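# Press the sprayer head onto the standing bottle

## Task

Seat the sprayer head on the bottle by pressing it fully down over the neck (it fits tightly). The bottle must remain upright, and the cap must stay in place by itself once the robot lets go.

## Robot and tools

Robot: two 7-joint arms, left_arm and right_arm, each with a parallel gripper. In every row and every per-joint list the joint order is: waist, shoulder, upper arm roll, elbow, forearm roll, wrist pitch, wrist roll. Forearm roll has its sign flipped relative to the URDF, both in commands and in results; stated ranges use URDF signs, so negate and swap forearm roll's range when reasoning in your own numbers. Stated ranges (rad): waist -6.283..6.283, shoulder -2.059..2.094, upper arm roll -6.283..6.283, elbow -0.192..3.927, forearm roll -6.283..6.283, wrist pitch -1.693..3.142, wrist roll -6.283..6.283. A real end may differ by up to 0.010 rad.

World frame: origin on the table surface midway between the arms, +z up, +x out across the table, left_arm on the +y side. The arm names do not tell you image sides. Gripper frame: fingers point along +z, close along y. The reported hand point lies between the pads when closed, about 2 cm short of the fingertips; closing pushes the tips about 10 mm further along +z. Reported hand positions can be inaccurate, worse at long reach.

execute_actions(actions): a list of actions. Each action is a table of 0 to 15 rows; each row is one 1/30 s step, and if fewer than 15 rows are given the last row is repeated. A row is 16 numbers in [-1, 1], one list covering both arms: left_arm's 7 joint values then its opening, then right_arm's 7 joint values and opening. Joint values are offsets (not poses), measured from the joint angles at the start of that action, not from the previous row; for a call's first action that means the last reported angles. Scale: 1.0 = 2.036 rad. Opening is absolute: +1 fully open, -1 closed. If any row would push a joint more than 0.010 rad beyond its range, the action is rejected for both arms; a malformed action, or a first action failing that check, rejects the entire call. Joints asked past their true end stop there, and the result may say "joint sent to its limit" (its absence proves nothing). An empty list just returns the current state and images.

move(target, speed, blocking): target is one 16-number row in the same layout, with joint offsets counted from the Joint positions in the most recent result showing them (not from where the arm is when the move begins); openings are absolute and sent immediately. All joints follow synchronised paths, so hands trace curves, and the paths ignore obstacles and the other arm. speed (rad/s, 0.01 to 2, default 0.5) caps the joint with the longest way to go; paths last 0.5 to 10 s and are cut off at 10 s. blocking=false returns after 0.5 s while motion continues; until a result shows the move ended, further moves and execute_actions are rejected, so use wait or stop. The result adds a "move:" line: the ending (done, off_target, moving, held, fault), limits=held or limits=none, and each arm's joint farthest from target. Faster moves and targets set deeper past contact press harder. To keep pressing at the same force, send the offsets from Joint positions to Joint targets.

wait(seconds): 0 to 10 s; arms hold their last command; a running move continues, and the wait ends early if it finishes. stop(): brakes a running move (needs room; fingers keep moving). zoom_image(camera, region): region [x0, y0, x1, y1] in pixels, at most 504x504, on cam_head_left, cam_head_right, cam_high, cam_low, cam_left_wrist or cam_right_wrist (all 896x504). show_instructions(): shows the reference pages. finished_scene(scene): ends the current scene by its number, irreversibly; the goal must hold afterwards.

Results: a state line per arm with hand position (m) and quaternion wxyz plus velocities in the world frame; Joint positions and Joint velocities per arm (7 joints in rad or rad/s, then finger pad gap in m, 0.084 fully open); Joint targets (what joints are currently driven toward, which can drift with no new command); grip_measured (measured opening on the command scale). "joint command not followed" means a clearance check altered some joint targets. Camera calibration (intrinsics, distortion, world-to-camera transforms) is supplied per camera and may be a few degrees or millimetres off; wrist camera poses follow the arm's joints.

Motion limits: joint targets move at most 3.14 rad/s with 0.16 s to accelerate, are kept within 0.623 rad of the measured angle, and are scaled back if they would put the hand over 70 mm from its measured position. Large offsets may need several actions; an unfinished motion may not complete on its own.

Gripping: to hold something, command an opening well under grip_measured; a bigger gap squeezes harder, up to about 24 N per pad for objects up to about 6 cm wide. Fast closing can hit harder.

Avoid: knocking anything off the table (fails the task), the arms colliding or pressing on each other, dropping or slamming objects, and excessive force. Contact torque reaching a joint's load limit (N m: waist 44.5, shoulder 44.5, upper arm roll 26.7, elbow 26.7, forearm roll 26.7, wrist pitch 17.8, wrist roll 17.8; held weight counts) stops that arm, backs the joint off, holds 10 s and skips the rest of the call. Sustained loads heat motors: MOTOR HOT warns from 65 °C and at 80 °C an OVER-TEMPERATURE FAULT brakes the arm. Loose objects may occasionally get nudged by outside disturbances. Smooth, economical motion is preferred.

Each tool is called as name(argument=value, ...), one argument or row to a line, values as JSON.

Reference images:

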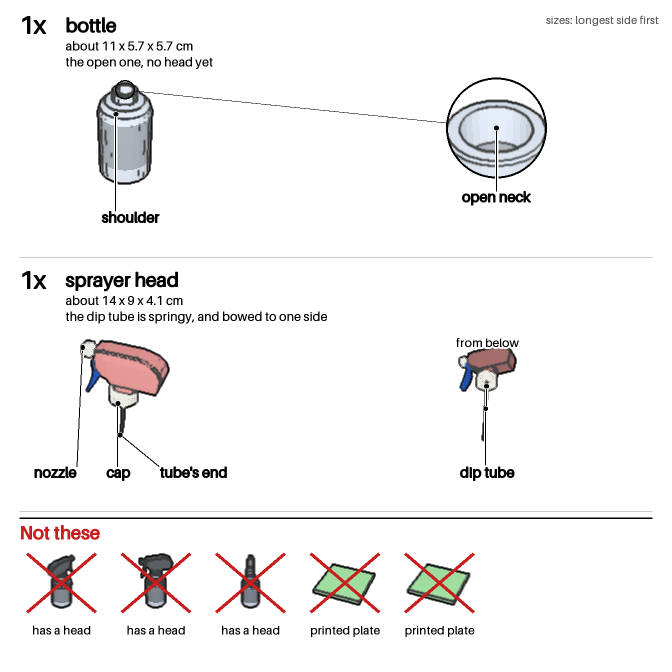

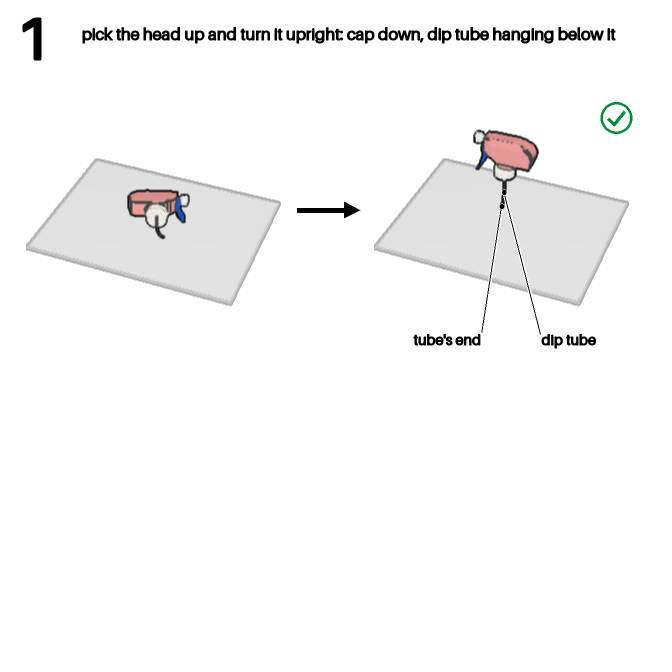

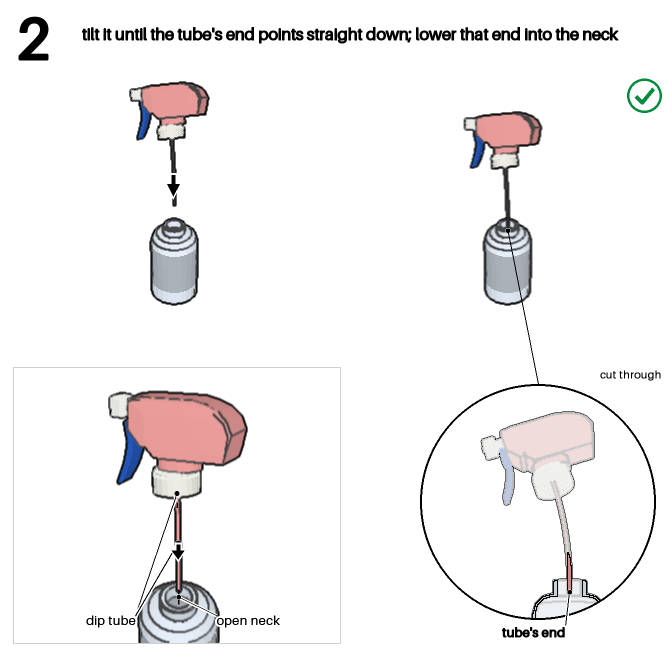

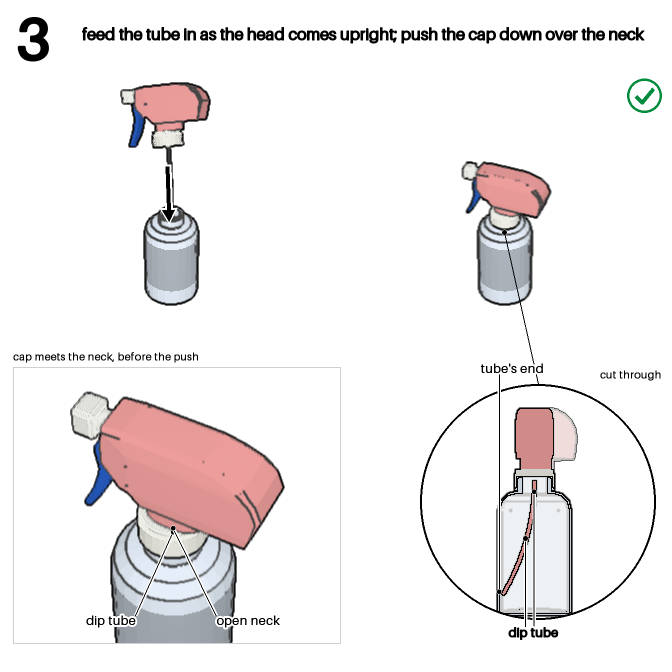

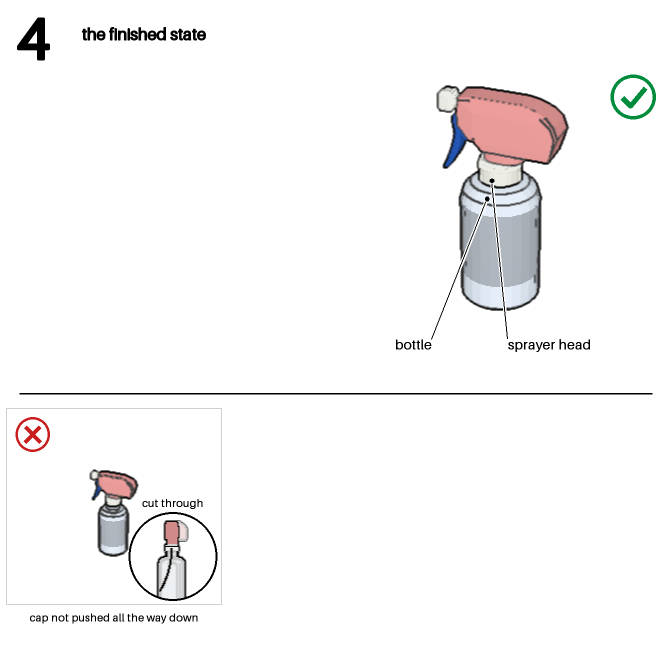

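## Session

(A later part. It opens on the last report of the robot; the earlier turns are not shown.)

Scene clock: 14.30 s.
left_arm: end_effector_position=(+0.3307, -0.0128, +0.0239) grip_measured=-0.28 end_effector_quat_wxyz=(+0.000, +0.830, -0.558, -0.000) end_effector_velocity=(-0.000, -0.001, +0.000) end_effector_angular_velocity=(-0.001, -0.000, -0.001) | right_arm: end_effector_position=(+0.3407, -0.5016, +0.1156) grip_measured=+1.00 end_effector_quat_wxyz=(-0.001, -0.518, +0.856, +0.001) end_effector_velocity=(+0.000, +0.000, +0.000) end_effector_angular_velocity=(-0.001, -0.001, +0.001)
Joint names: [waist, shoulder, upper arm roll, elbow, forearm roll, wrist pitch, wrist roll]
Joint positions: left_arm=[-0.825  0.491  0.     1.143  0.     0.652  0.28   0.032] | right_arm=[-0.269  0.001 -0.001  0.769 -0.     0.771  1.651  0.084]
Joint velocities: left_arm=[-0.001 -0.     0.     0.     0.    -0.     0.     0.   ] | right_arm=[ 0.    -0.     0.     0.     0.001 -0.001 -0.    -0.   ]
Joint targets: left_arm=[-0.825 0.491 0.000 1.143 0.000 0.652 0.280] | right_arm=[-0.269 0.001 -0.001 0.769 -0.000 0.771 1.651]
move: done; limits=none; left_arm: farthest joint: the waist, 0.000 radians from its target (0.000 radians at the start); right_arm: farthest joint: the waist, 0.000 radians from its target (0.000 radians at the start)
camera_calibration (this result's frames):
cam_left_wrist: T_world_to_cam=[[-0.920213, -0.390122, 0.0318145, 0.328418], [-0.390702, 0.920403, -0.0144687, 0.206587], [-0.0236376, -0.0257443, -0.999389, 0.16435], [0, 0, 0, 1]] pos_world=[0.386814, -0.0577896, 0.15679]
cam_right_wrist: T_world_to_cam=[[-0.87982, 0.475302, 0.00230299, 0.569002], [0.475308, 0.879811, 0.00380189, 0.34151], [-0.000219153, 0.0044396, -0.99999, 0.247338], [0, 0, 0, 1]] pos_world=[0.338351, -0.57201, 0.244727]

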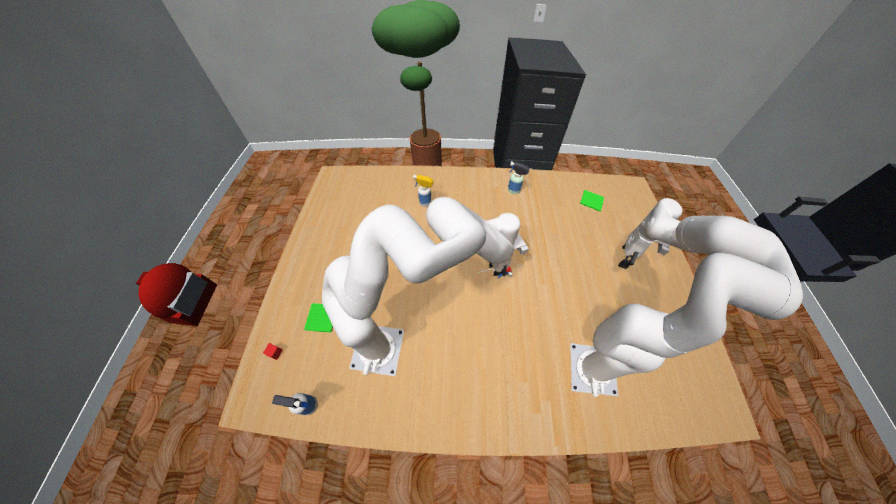

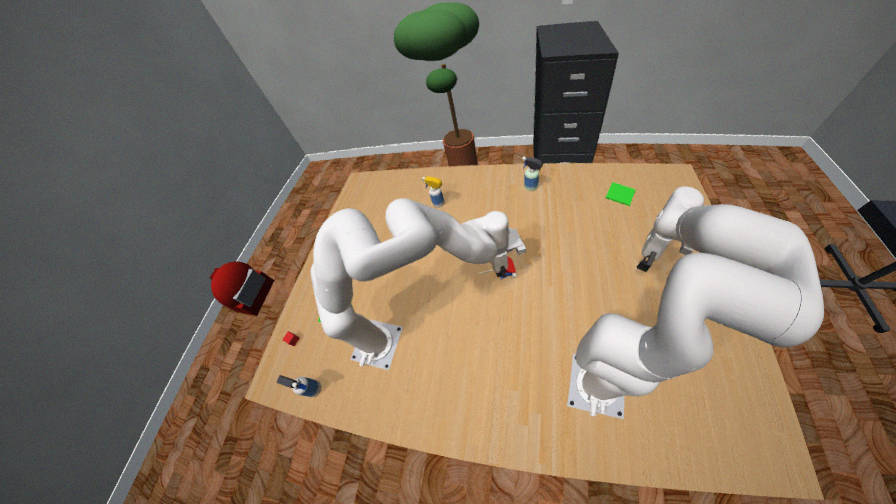

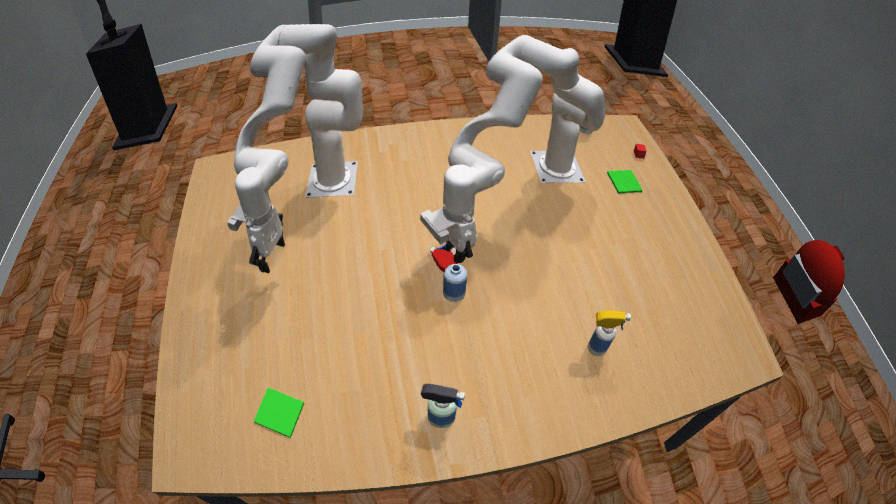

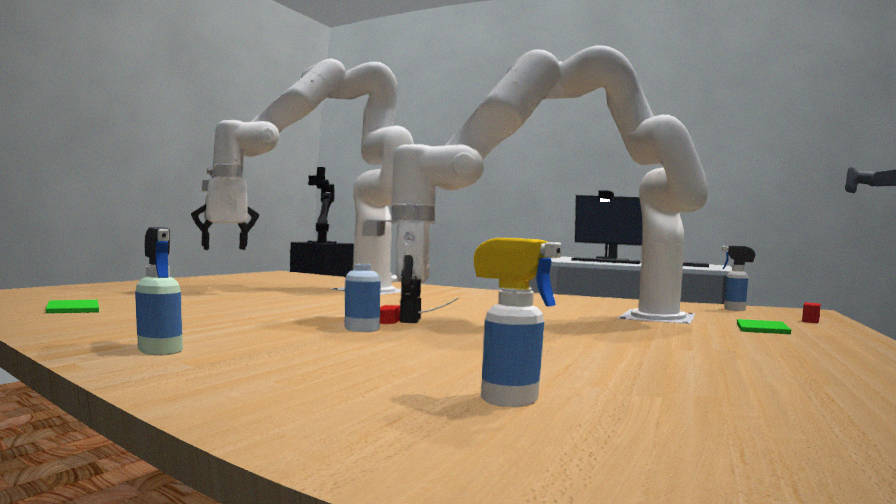

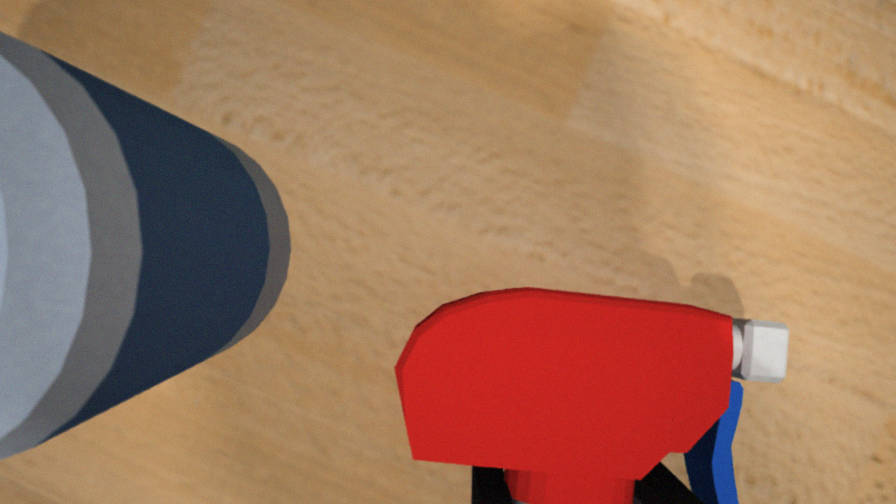

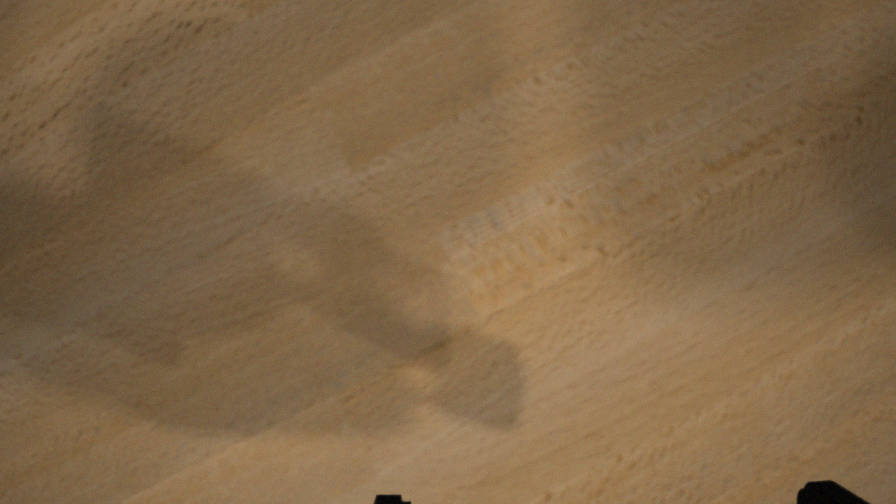

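move(
  target=[0,-0.2,0,0,0,0.154,0,-1,0,0,0,0,0,0,0,1],
)

move(
  target=[0.03,0,0,-0.125,-0.9,0,-0.9,-1,0,0,0,0,0,0,0,1],
  speed=1,
)

move(
  target=[0.0285,0.0983,0,0,-0.643,0,-0.81,-1,0,0,0,0,0,0,0,1],
  speed=1,
)

zoom_image(
  camera="cam_high",
  region=[390,170,530,310],
)

zoom_image(
  camera="cam_head_right",
  region=[470,190,550,270],
)

Scene clock: 16.30 s.
left_arm: end_effector_position=(+0.3199, +0.0008, +0.2108) grip_measured=-0.28 end_effector_quat_wxyz=(+0.014, +0.829, -0.557, +0.044) end_effector_velocity=(+0.001, -0.000, +0.002) end_effector_angular_velocity=(-0.004, -0.004, -0.000) | right_arm: end_effector_position=(+0.3407, -0.5016, +0.1156) grip_measured=+1.00 end_effector_quat_wxyz=(-0.001, -0.518, +0.856, +0.001) end_effector_velocity=(+0.000, +0.000, +0.000) end_effector_angular_velocity=(+0.000, -0.000, -0.000)
Joint names: [waist, shoulder, upper arm roll, elbow, forearm roll, wrist pitch, wrist roll]
Joint positions: left_arm=[-0.825  0.085  0.     1.143  0.     0.966  0.28   0.032] | right_arm=[-0.269  0.001 -0.001  0.769 -0.     0.771  1.651  0.084]
Joint velocities: left_arm=[ 0.    -0.003  0.     0.001 -0.001 -0.001 -0.    -0.   ] | right_arm=[-0.  0.  0.  0. -0.  0.  0. -0.]
Joint targets: left_arm=[-0.825 0.084 0.000 1.143 0.000 0.966 0.280] | right_arm=[-0.269 0.001 -0.001 0.769 -0.000 0.771 1.651]
move: done; limits=none; left_arm: farthest joint: the shoulder, 0.001 radians from its target (0.407 radians at the start); right_arm: farthest joint: the waist, 0.000 radians from its target (0.000 radians at the start)
camera_calibration (this result's frames):
cam_left_wrist: T_world_to_cam=[[-0.921357, -0.38865, 0.00726492, 0.323425], [-0.387249, 0.916091, -0.103997, 0.210361], [0.0337632, -0.0986318, -0.994551, 0.331916], [0, 0, 0, 1]] pos_world=[0.368245, -0.0342732, 0.349635]
cam_right_wrist: T_world_to_cam=[[-0.87982, 0.475302, 0.00230295, 0.569002], [0.475308, 0.879811, 0.00380184, 0.34151], [-0.000219144, 0.00443954, -0.99999, 0.247338], [0, 0, 0, 1]] pos_world=[0.338351, -0.57201, 0.244727]

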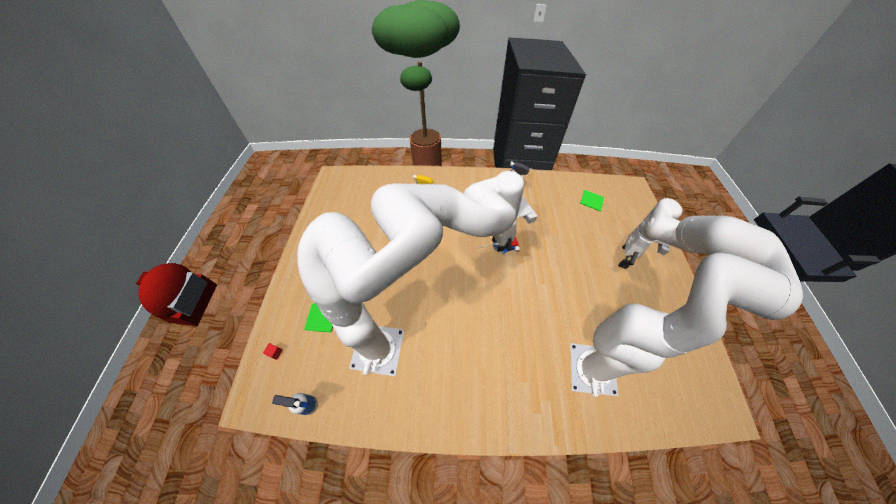

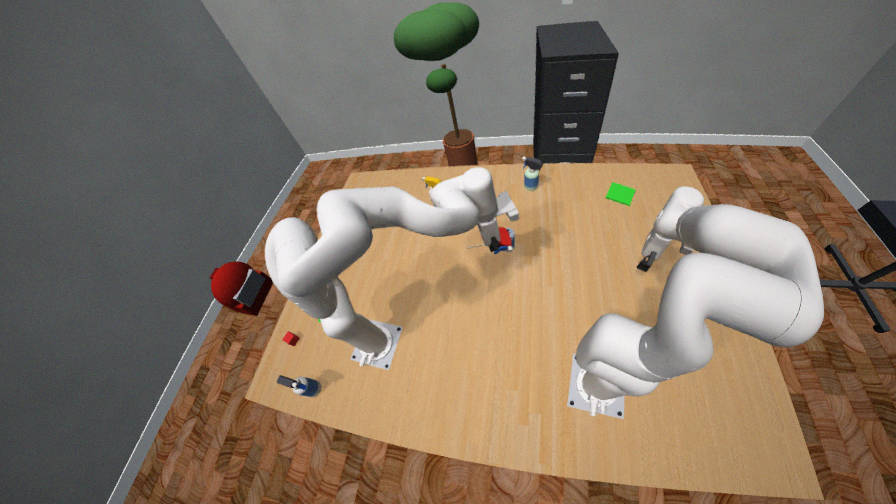

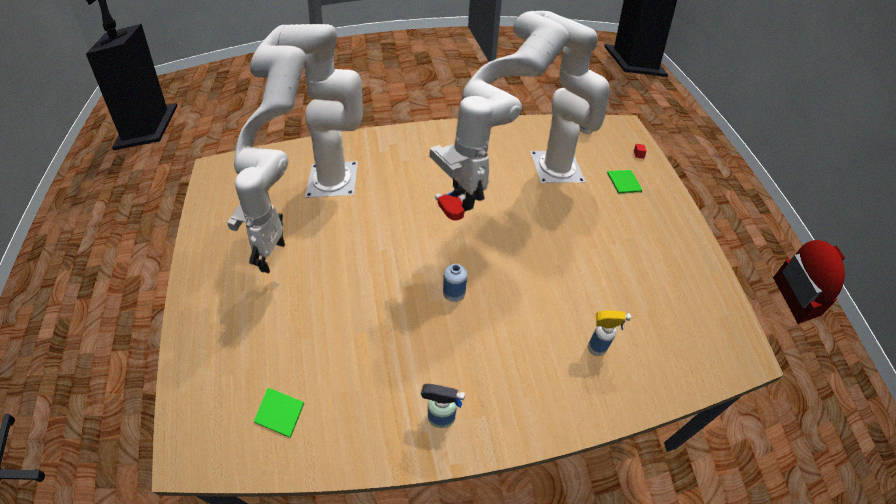

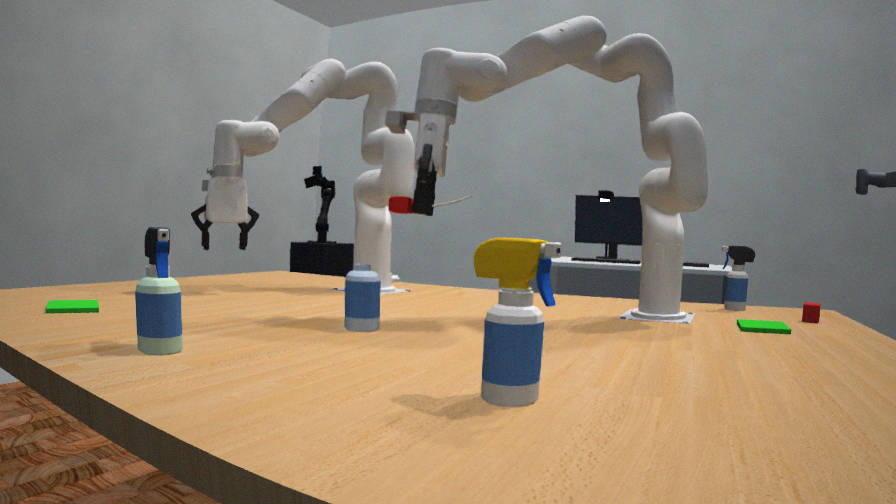

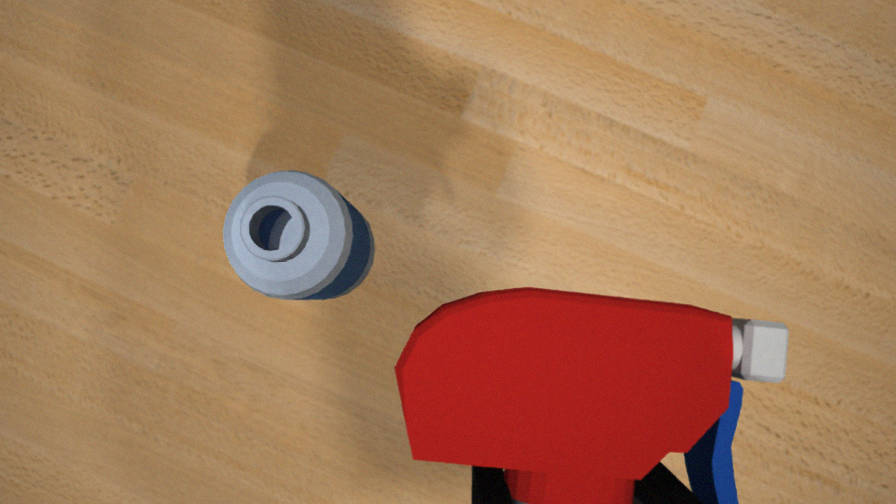

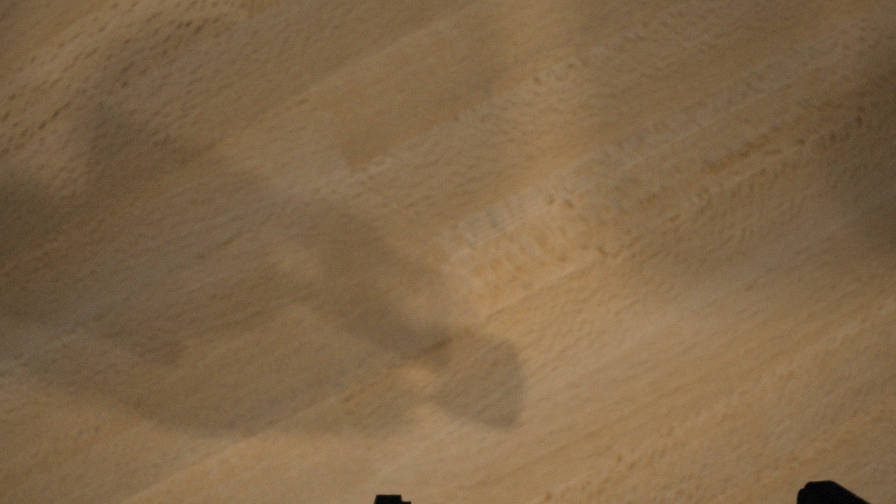

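Scene clock: 18.90 s.
left_arm: end_effector_position=(+0.4900, +0.0947, +0.2605) grip_measured=-0.28 end_effector_quat_wxyz=(-0.270, +0.744, -0.260, +0.553) end_effector_velocity=(+0.001, +0.001, -0.000) end_effector_angular_velocity=(+0.001, -0.001, +0.002) | right_arm: end_effector_position=(+0.3407, -0.5016, +0.1156) grip_measured=+1.00 end_effector_quat_wxyz=(-0.001, -0.518, +0.856, +0.001) end_effector_velocity=(+0.000, +0.000, -0.000) end_effector_angular_velocity=(+0.000, +0.000, +0.000)
Joint names: [waist, shoulder, upper arm roll, elbow, forearm roll, wrist pitch, wrist roll]
Joint positions: left_arm=[-0.764  0.085  0.     0.889 -1.832  0.966 -1.552  0.032] | right_arm=[-0.269  0.001 -0.001  0.769 -0.     0.771  1.651  0.084]
Joint velocities: left_arm=[ 0.002  0.001  0.    -0.001 -0.002  0.001 -0.002 -0.   ] | right_arm=[-0.     0.     0.001  0.    -0.     0.    -0.     0.   ]
Joint targets: left_arm=[-0.764 0.085 0.000 0.889 -1.832 0.966 -1.552] | right_arm=[-0.269 0.001 -0.001 0.769 -0.000 0.771 1.651]
move: done; limits=none; left_arm: farthest joint: the forearm roll, 0.001 radians from its target (1.832 radians at the start); right_arm: farthest joint: the waist, 0.000 radians from its target (0.000 radians at the start)
camera_calibration (this result's frames):
cam_left_wrist: T_world_to_cam=[[-0.114849, -0.731107, -0.672527, 0.330646], [-0.239458, 0.677418, -0.695532, 0.299653], [0.96409, 0.0811607, -0.25287, -0.281209], [0, 0, 0, 1]] pos_world=[0.380839, 0.0615707, 0.359677]
cam_right_wrist: T_world_to_cam=[[-0.87982, 0.475302, 0.00230287, 0.569002], [0.475308, 0.879811, 0.00380192, 0.34151], [-0.000219031, 0.00443957, -0.99999, 0.247338], [0, 0, 0, 1]] pos_world=[0.338351, -0.57201, 0.244727]

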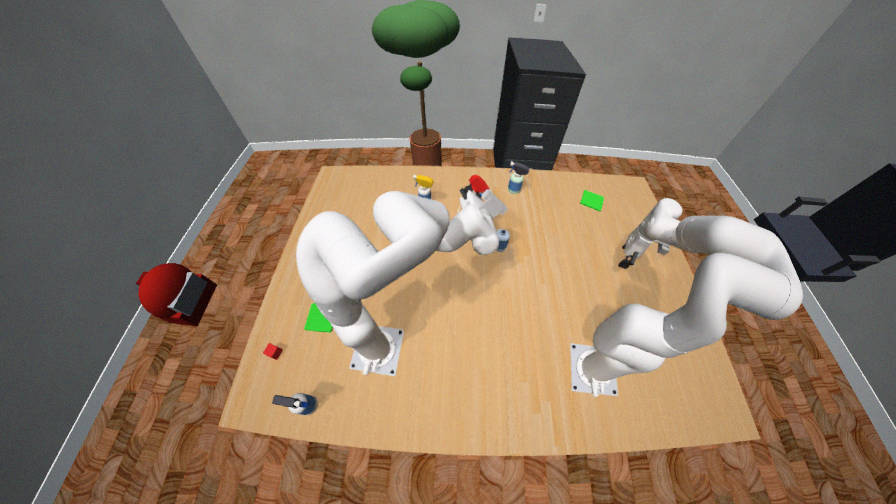

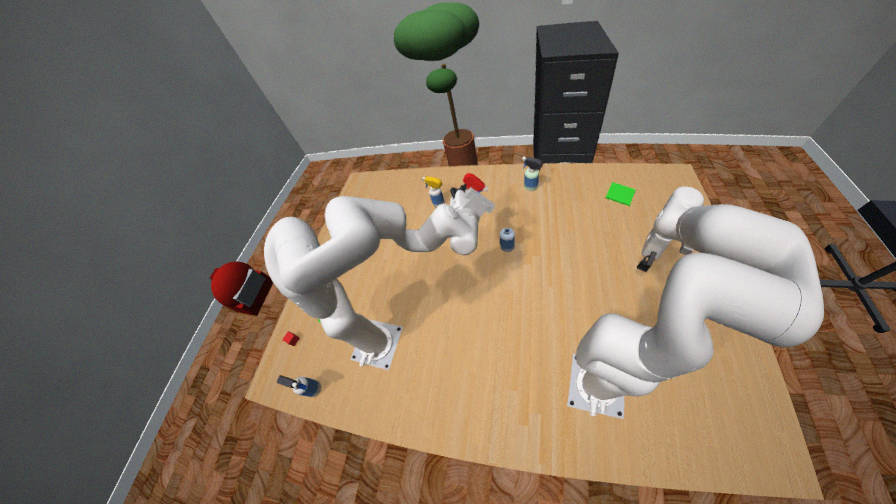

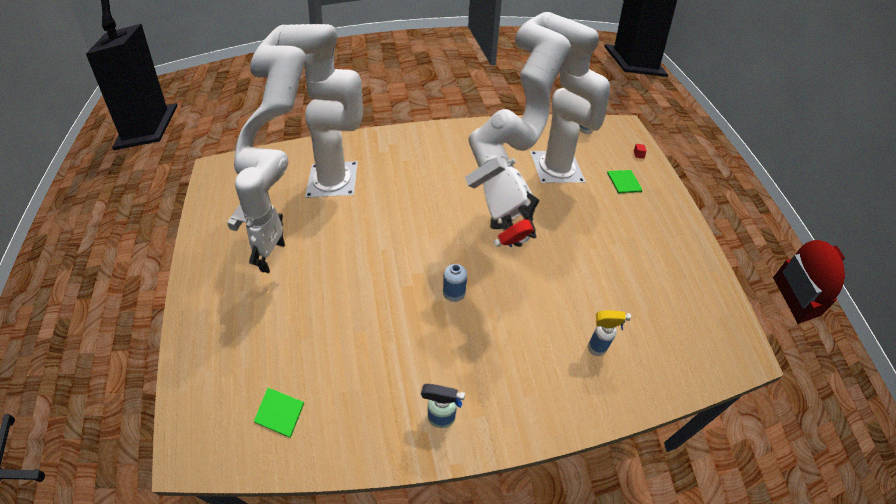

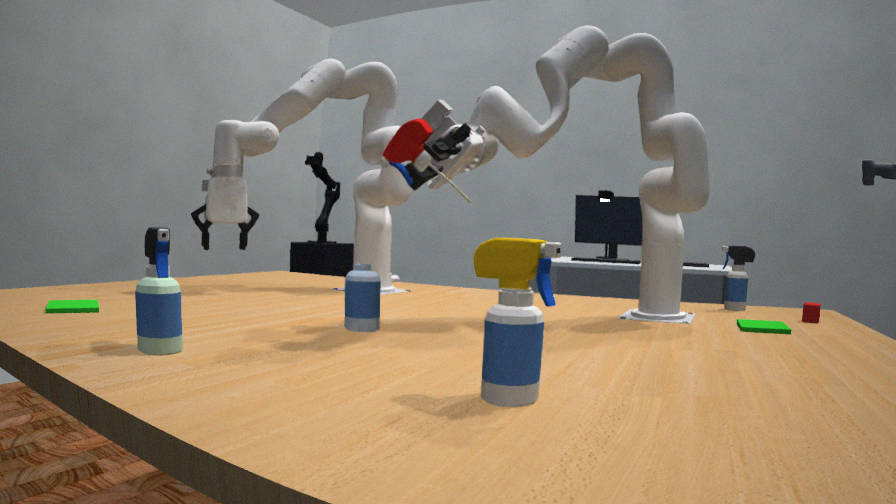

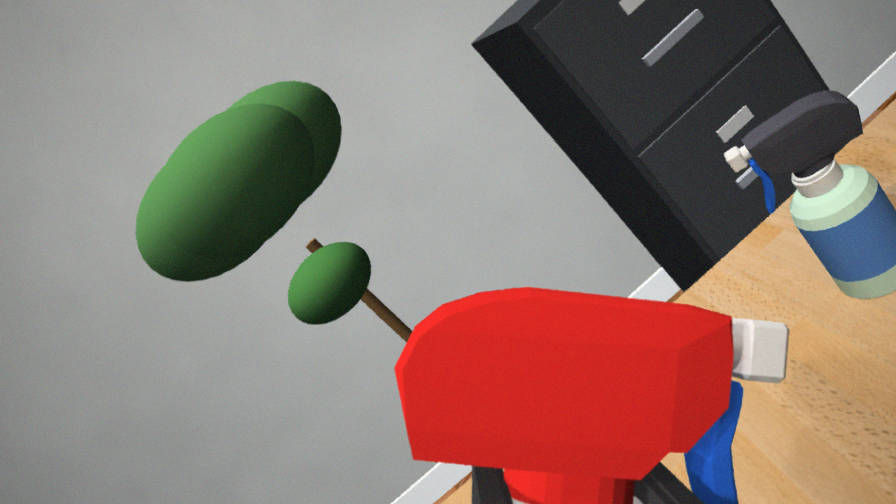

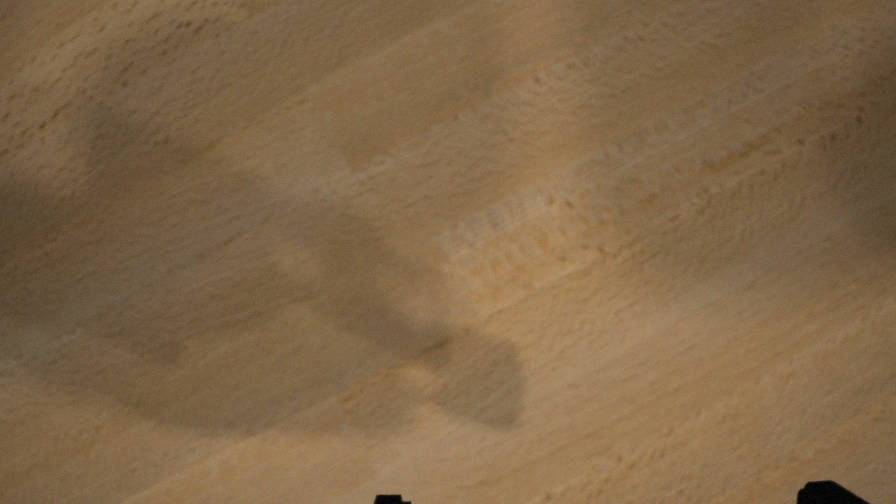

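Scene clock: 21.33 s.
left_arm: end_effector_position=(+0.4576, -0.0502, +0.2195) grip_measured=-0.28 end_effector_quat_wxyz=(+0.289, +0.662, -0.250, +0.645) end_effector_velocity=(+0.001, +0.001, -0.000) end_effector_angular_velocity=(-0.001, +0.001, +0.000) | right_arm: end_effector_position=(+0.3407, -0.5016, +0.1156) grip_measured=+1.00 end_effector_quat_wxyz=(-0.001, -0.518, +0.856, +0.001) end_effector_velocity=(-0.000, -0.000, +0.000) end_effector_angular_velocity=(+0.000, +0.000, -0.001)
Joint names: [waist, shoulder, upper arm roll, elbow, forearm roll, wrist pitch, wrist roll]
Joint positions: left_arm=[-0.706  0.285  0.     0.889 -3.14   0.966 -3.2    0.032] | right_arm=[-0.269  0.001 -0.001  0.769 -0.     0.771  1.651  0.084]
Joint velocities: left_arm=[ 0.002  0.     0.    -0.    -0.002  0.    -0.002 -0.   ] | right_arm=[-0.    -0.    -0.001  0.    -0.     0.001  0.    -0.   ]
Joint targets: left_arm=[-0.706 0.285 0.000 0.889 -3.141 0.966 -3.200] | right_arm=[-0.269 0.001 -0.001 0.769 -0.000 0.771 1.651]
move: done; limits=none; left_arm: farthest joint: the shoulder, 0.001 radians from its target (0.201 radians at the start); right_arm: farthest joint: the waist, 0.000 radians from its target (0.000 radians at the start)
camera_calibration (this result's frames):
cam_left_wrist: T_world_to_cam=[[-0.725349, -0.684563, 0.0724032, 0.311602], [-0.0414188, -0.0615873, -0.997242, 0.299993], [0.687134, -0.726347, 0.0163185, -0.221503], [0, 0, 0, 1]] pos_world=[0.390648, 0.0708989, 0.280219]
cam_right_wrist: T_world_to_cam=[[-0.87982, 0.475302, 0.00230299, 0.569002], [0.475308, 0.879811, 0.00380185, 0.34151], [-0.000219172, 0.00443957, -0.99999, 0.247338], [0, 0, 0, 1]] pos_world=[0.338351, -0.57201, 0.244727]

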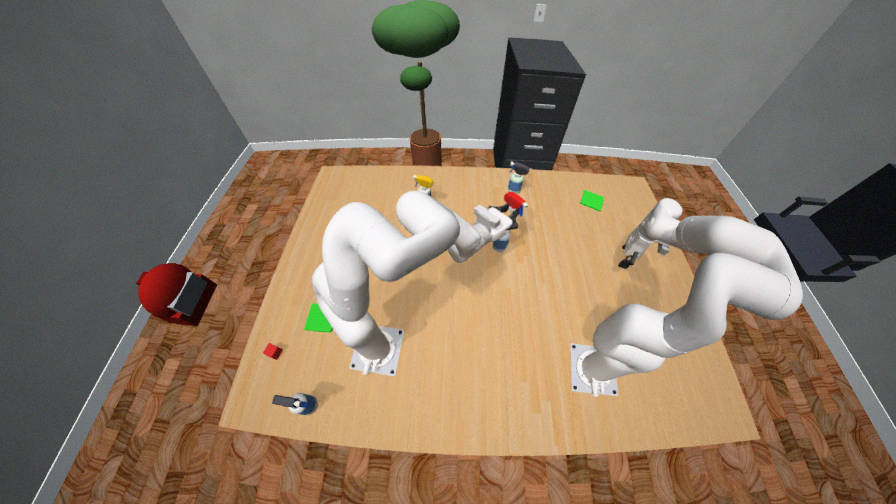

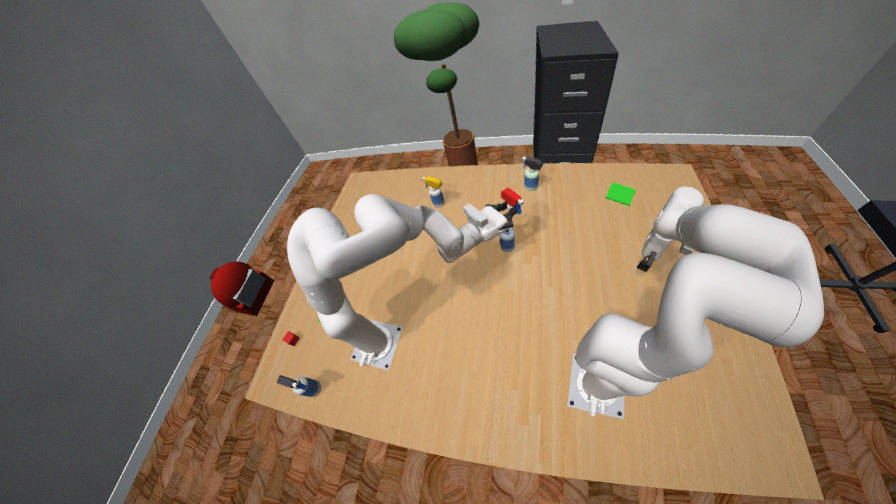

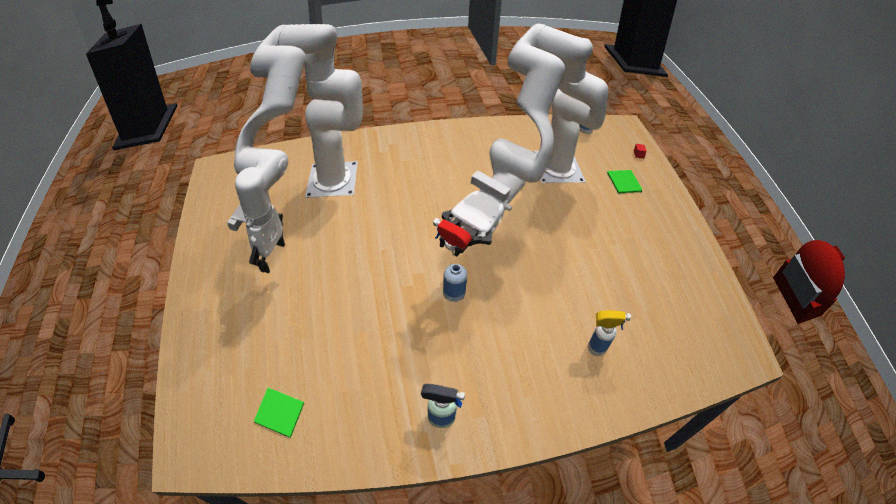

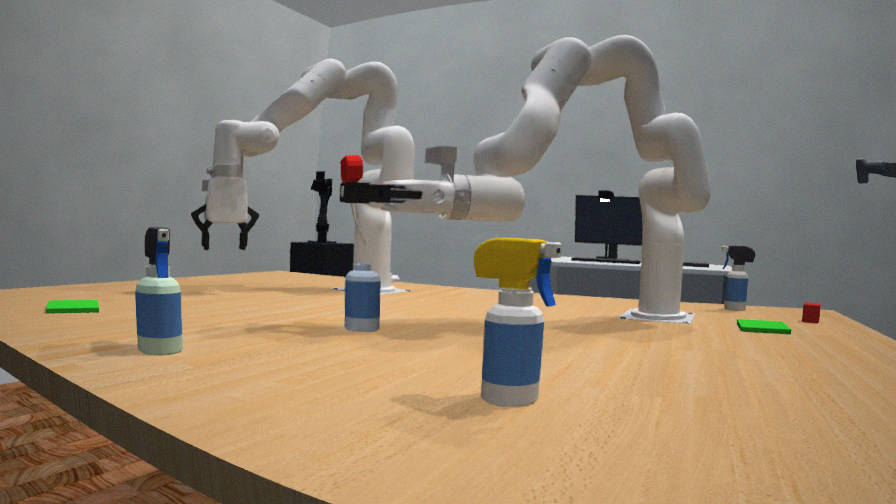

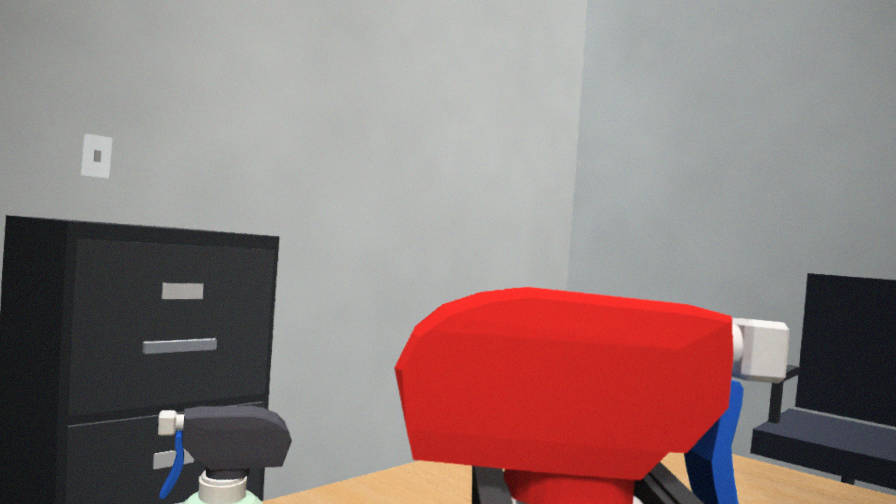

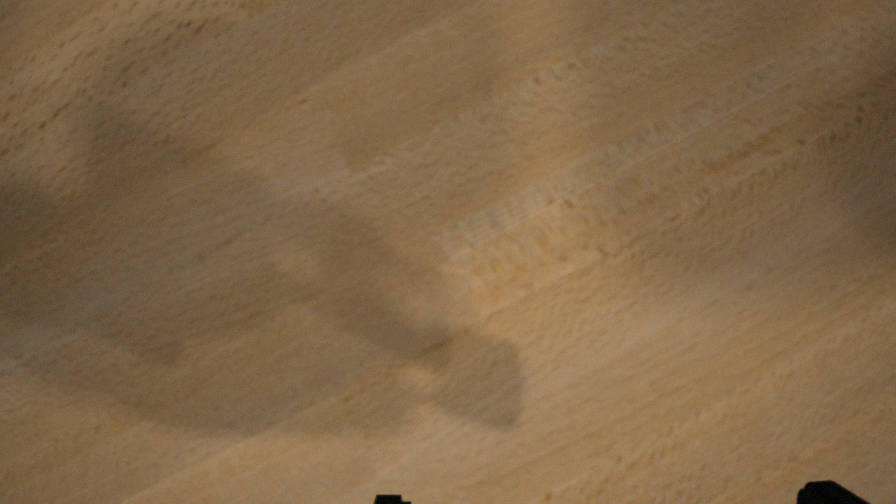

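Region (390, 170, 530, 310) of cam_high's 896x504 image, scaled by 3.600, with more detail than that image has.

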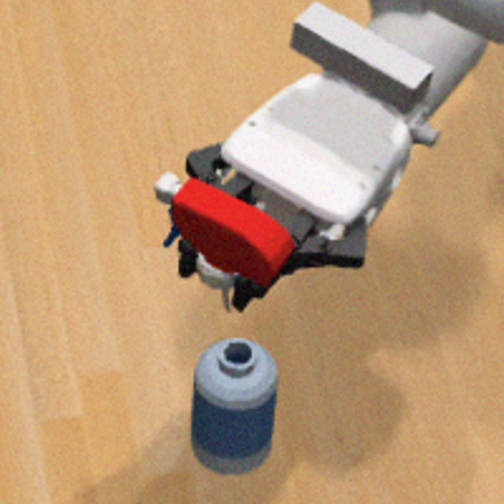

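Region (470, 190, 550, 270) of cam_head_right's 896x504 image, scaled by 6.300, with more detail than that image has.

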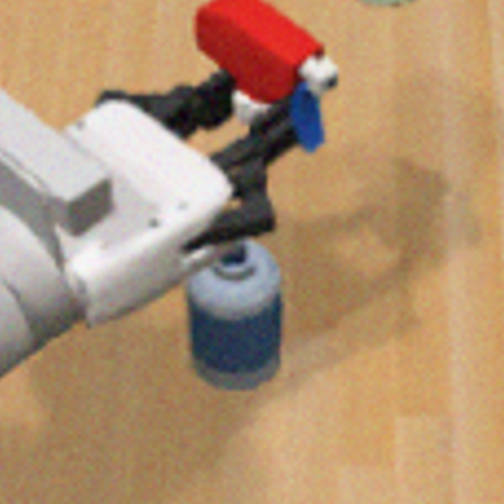

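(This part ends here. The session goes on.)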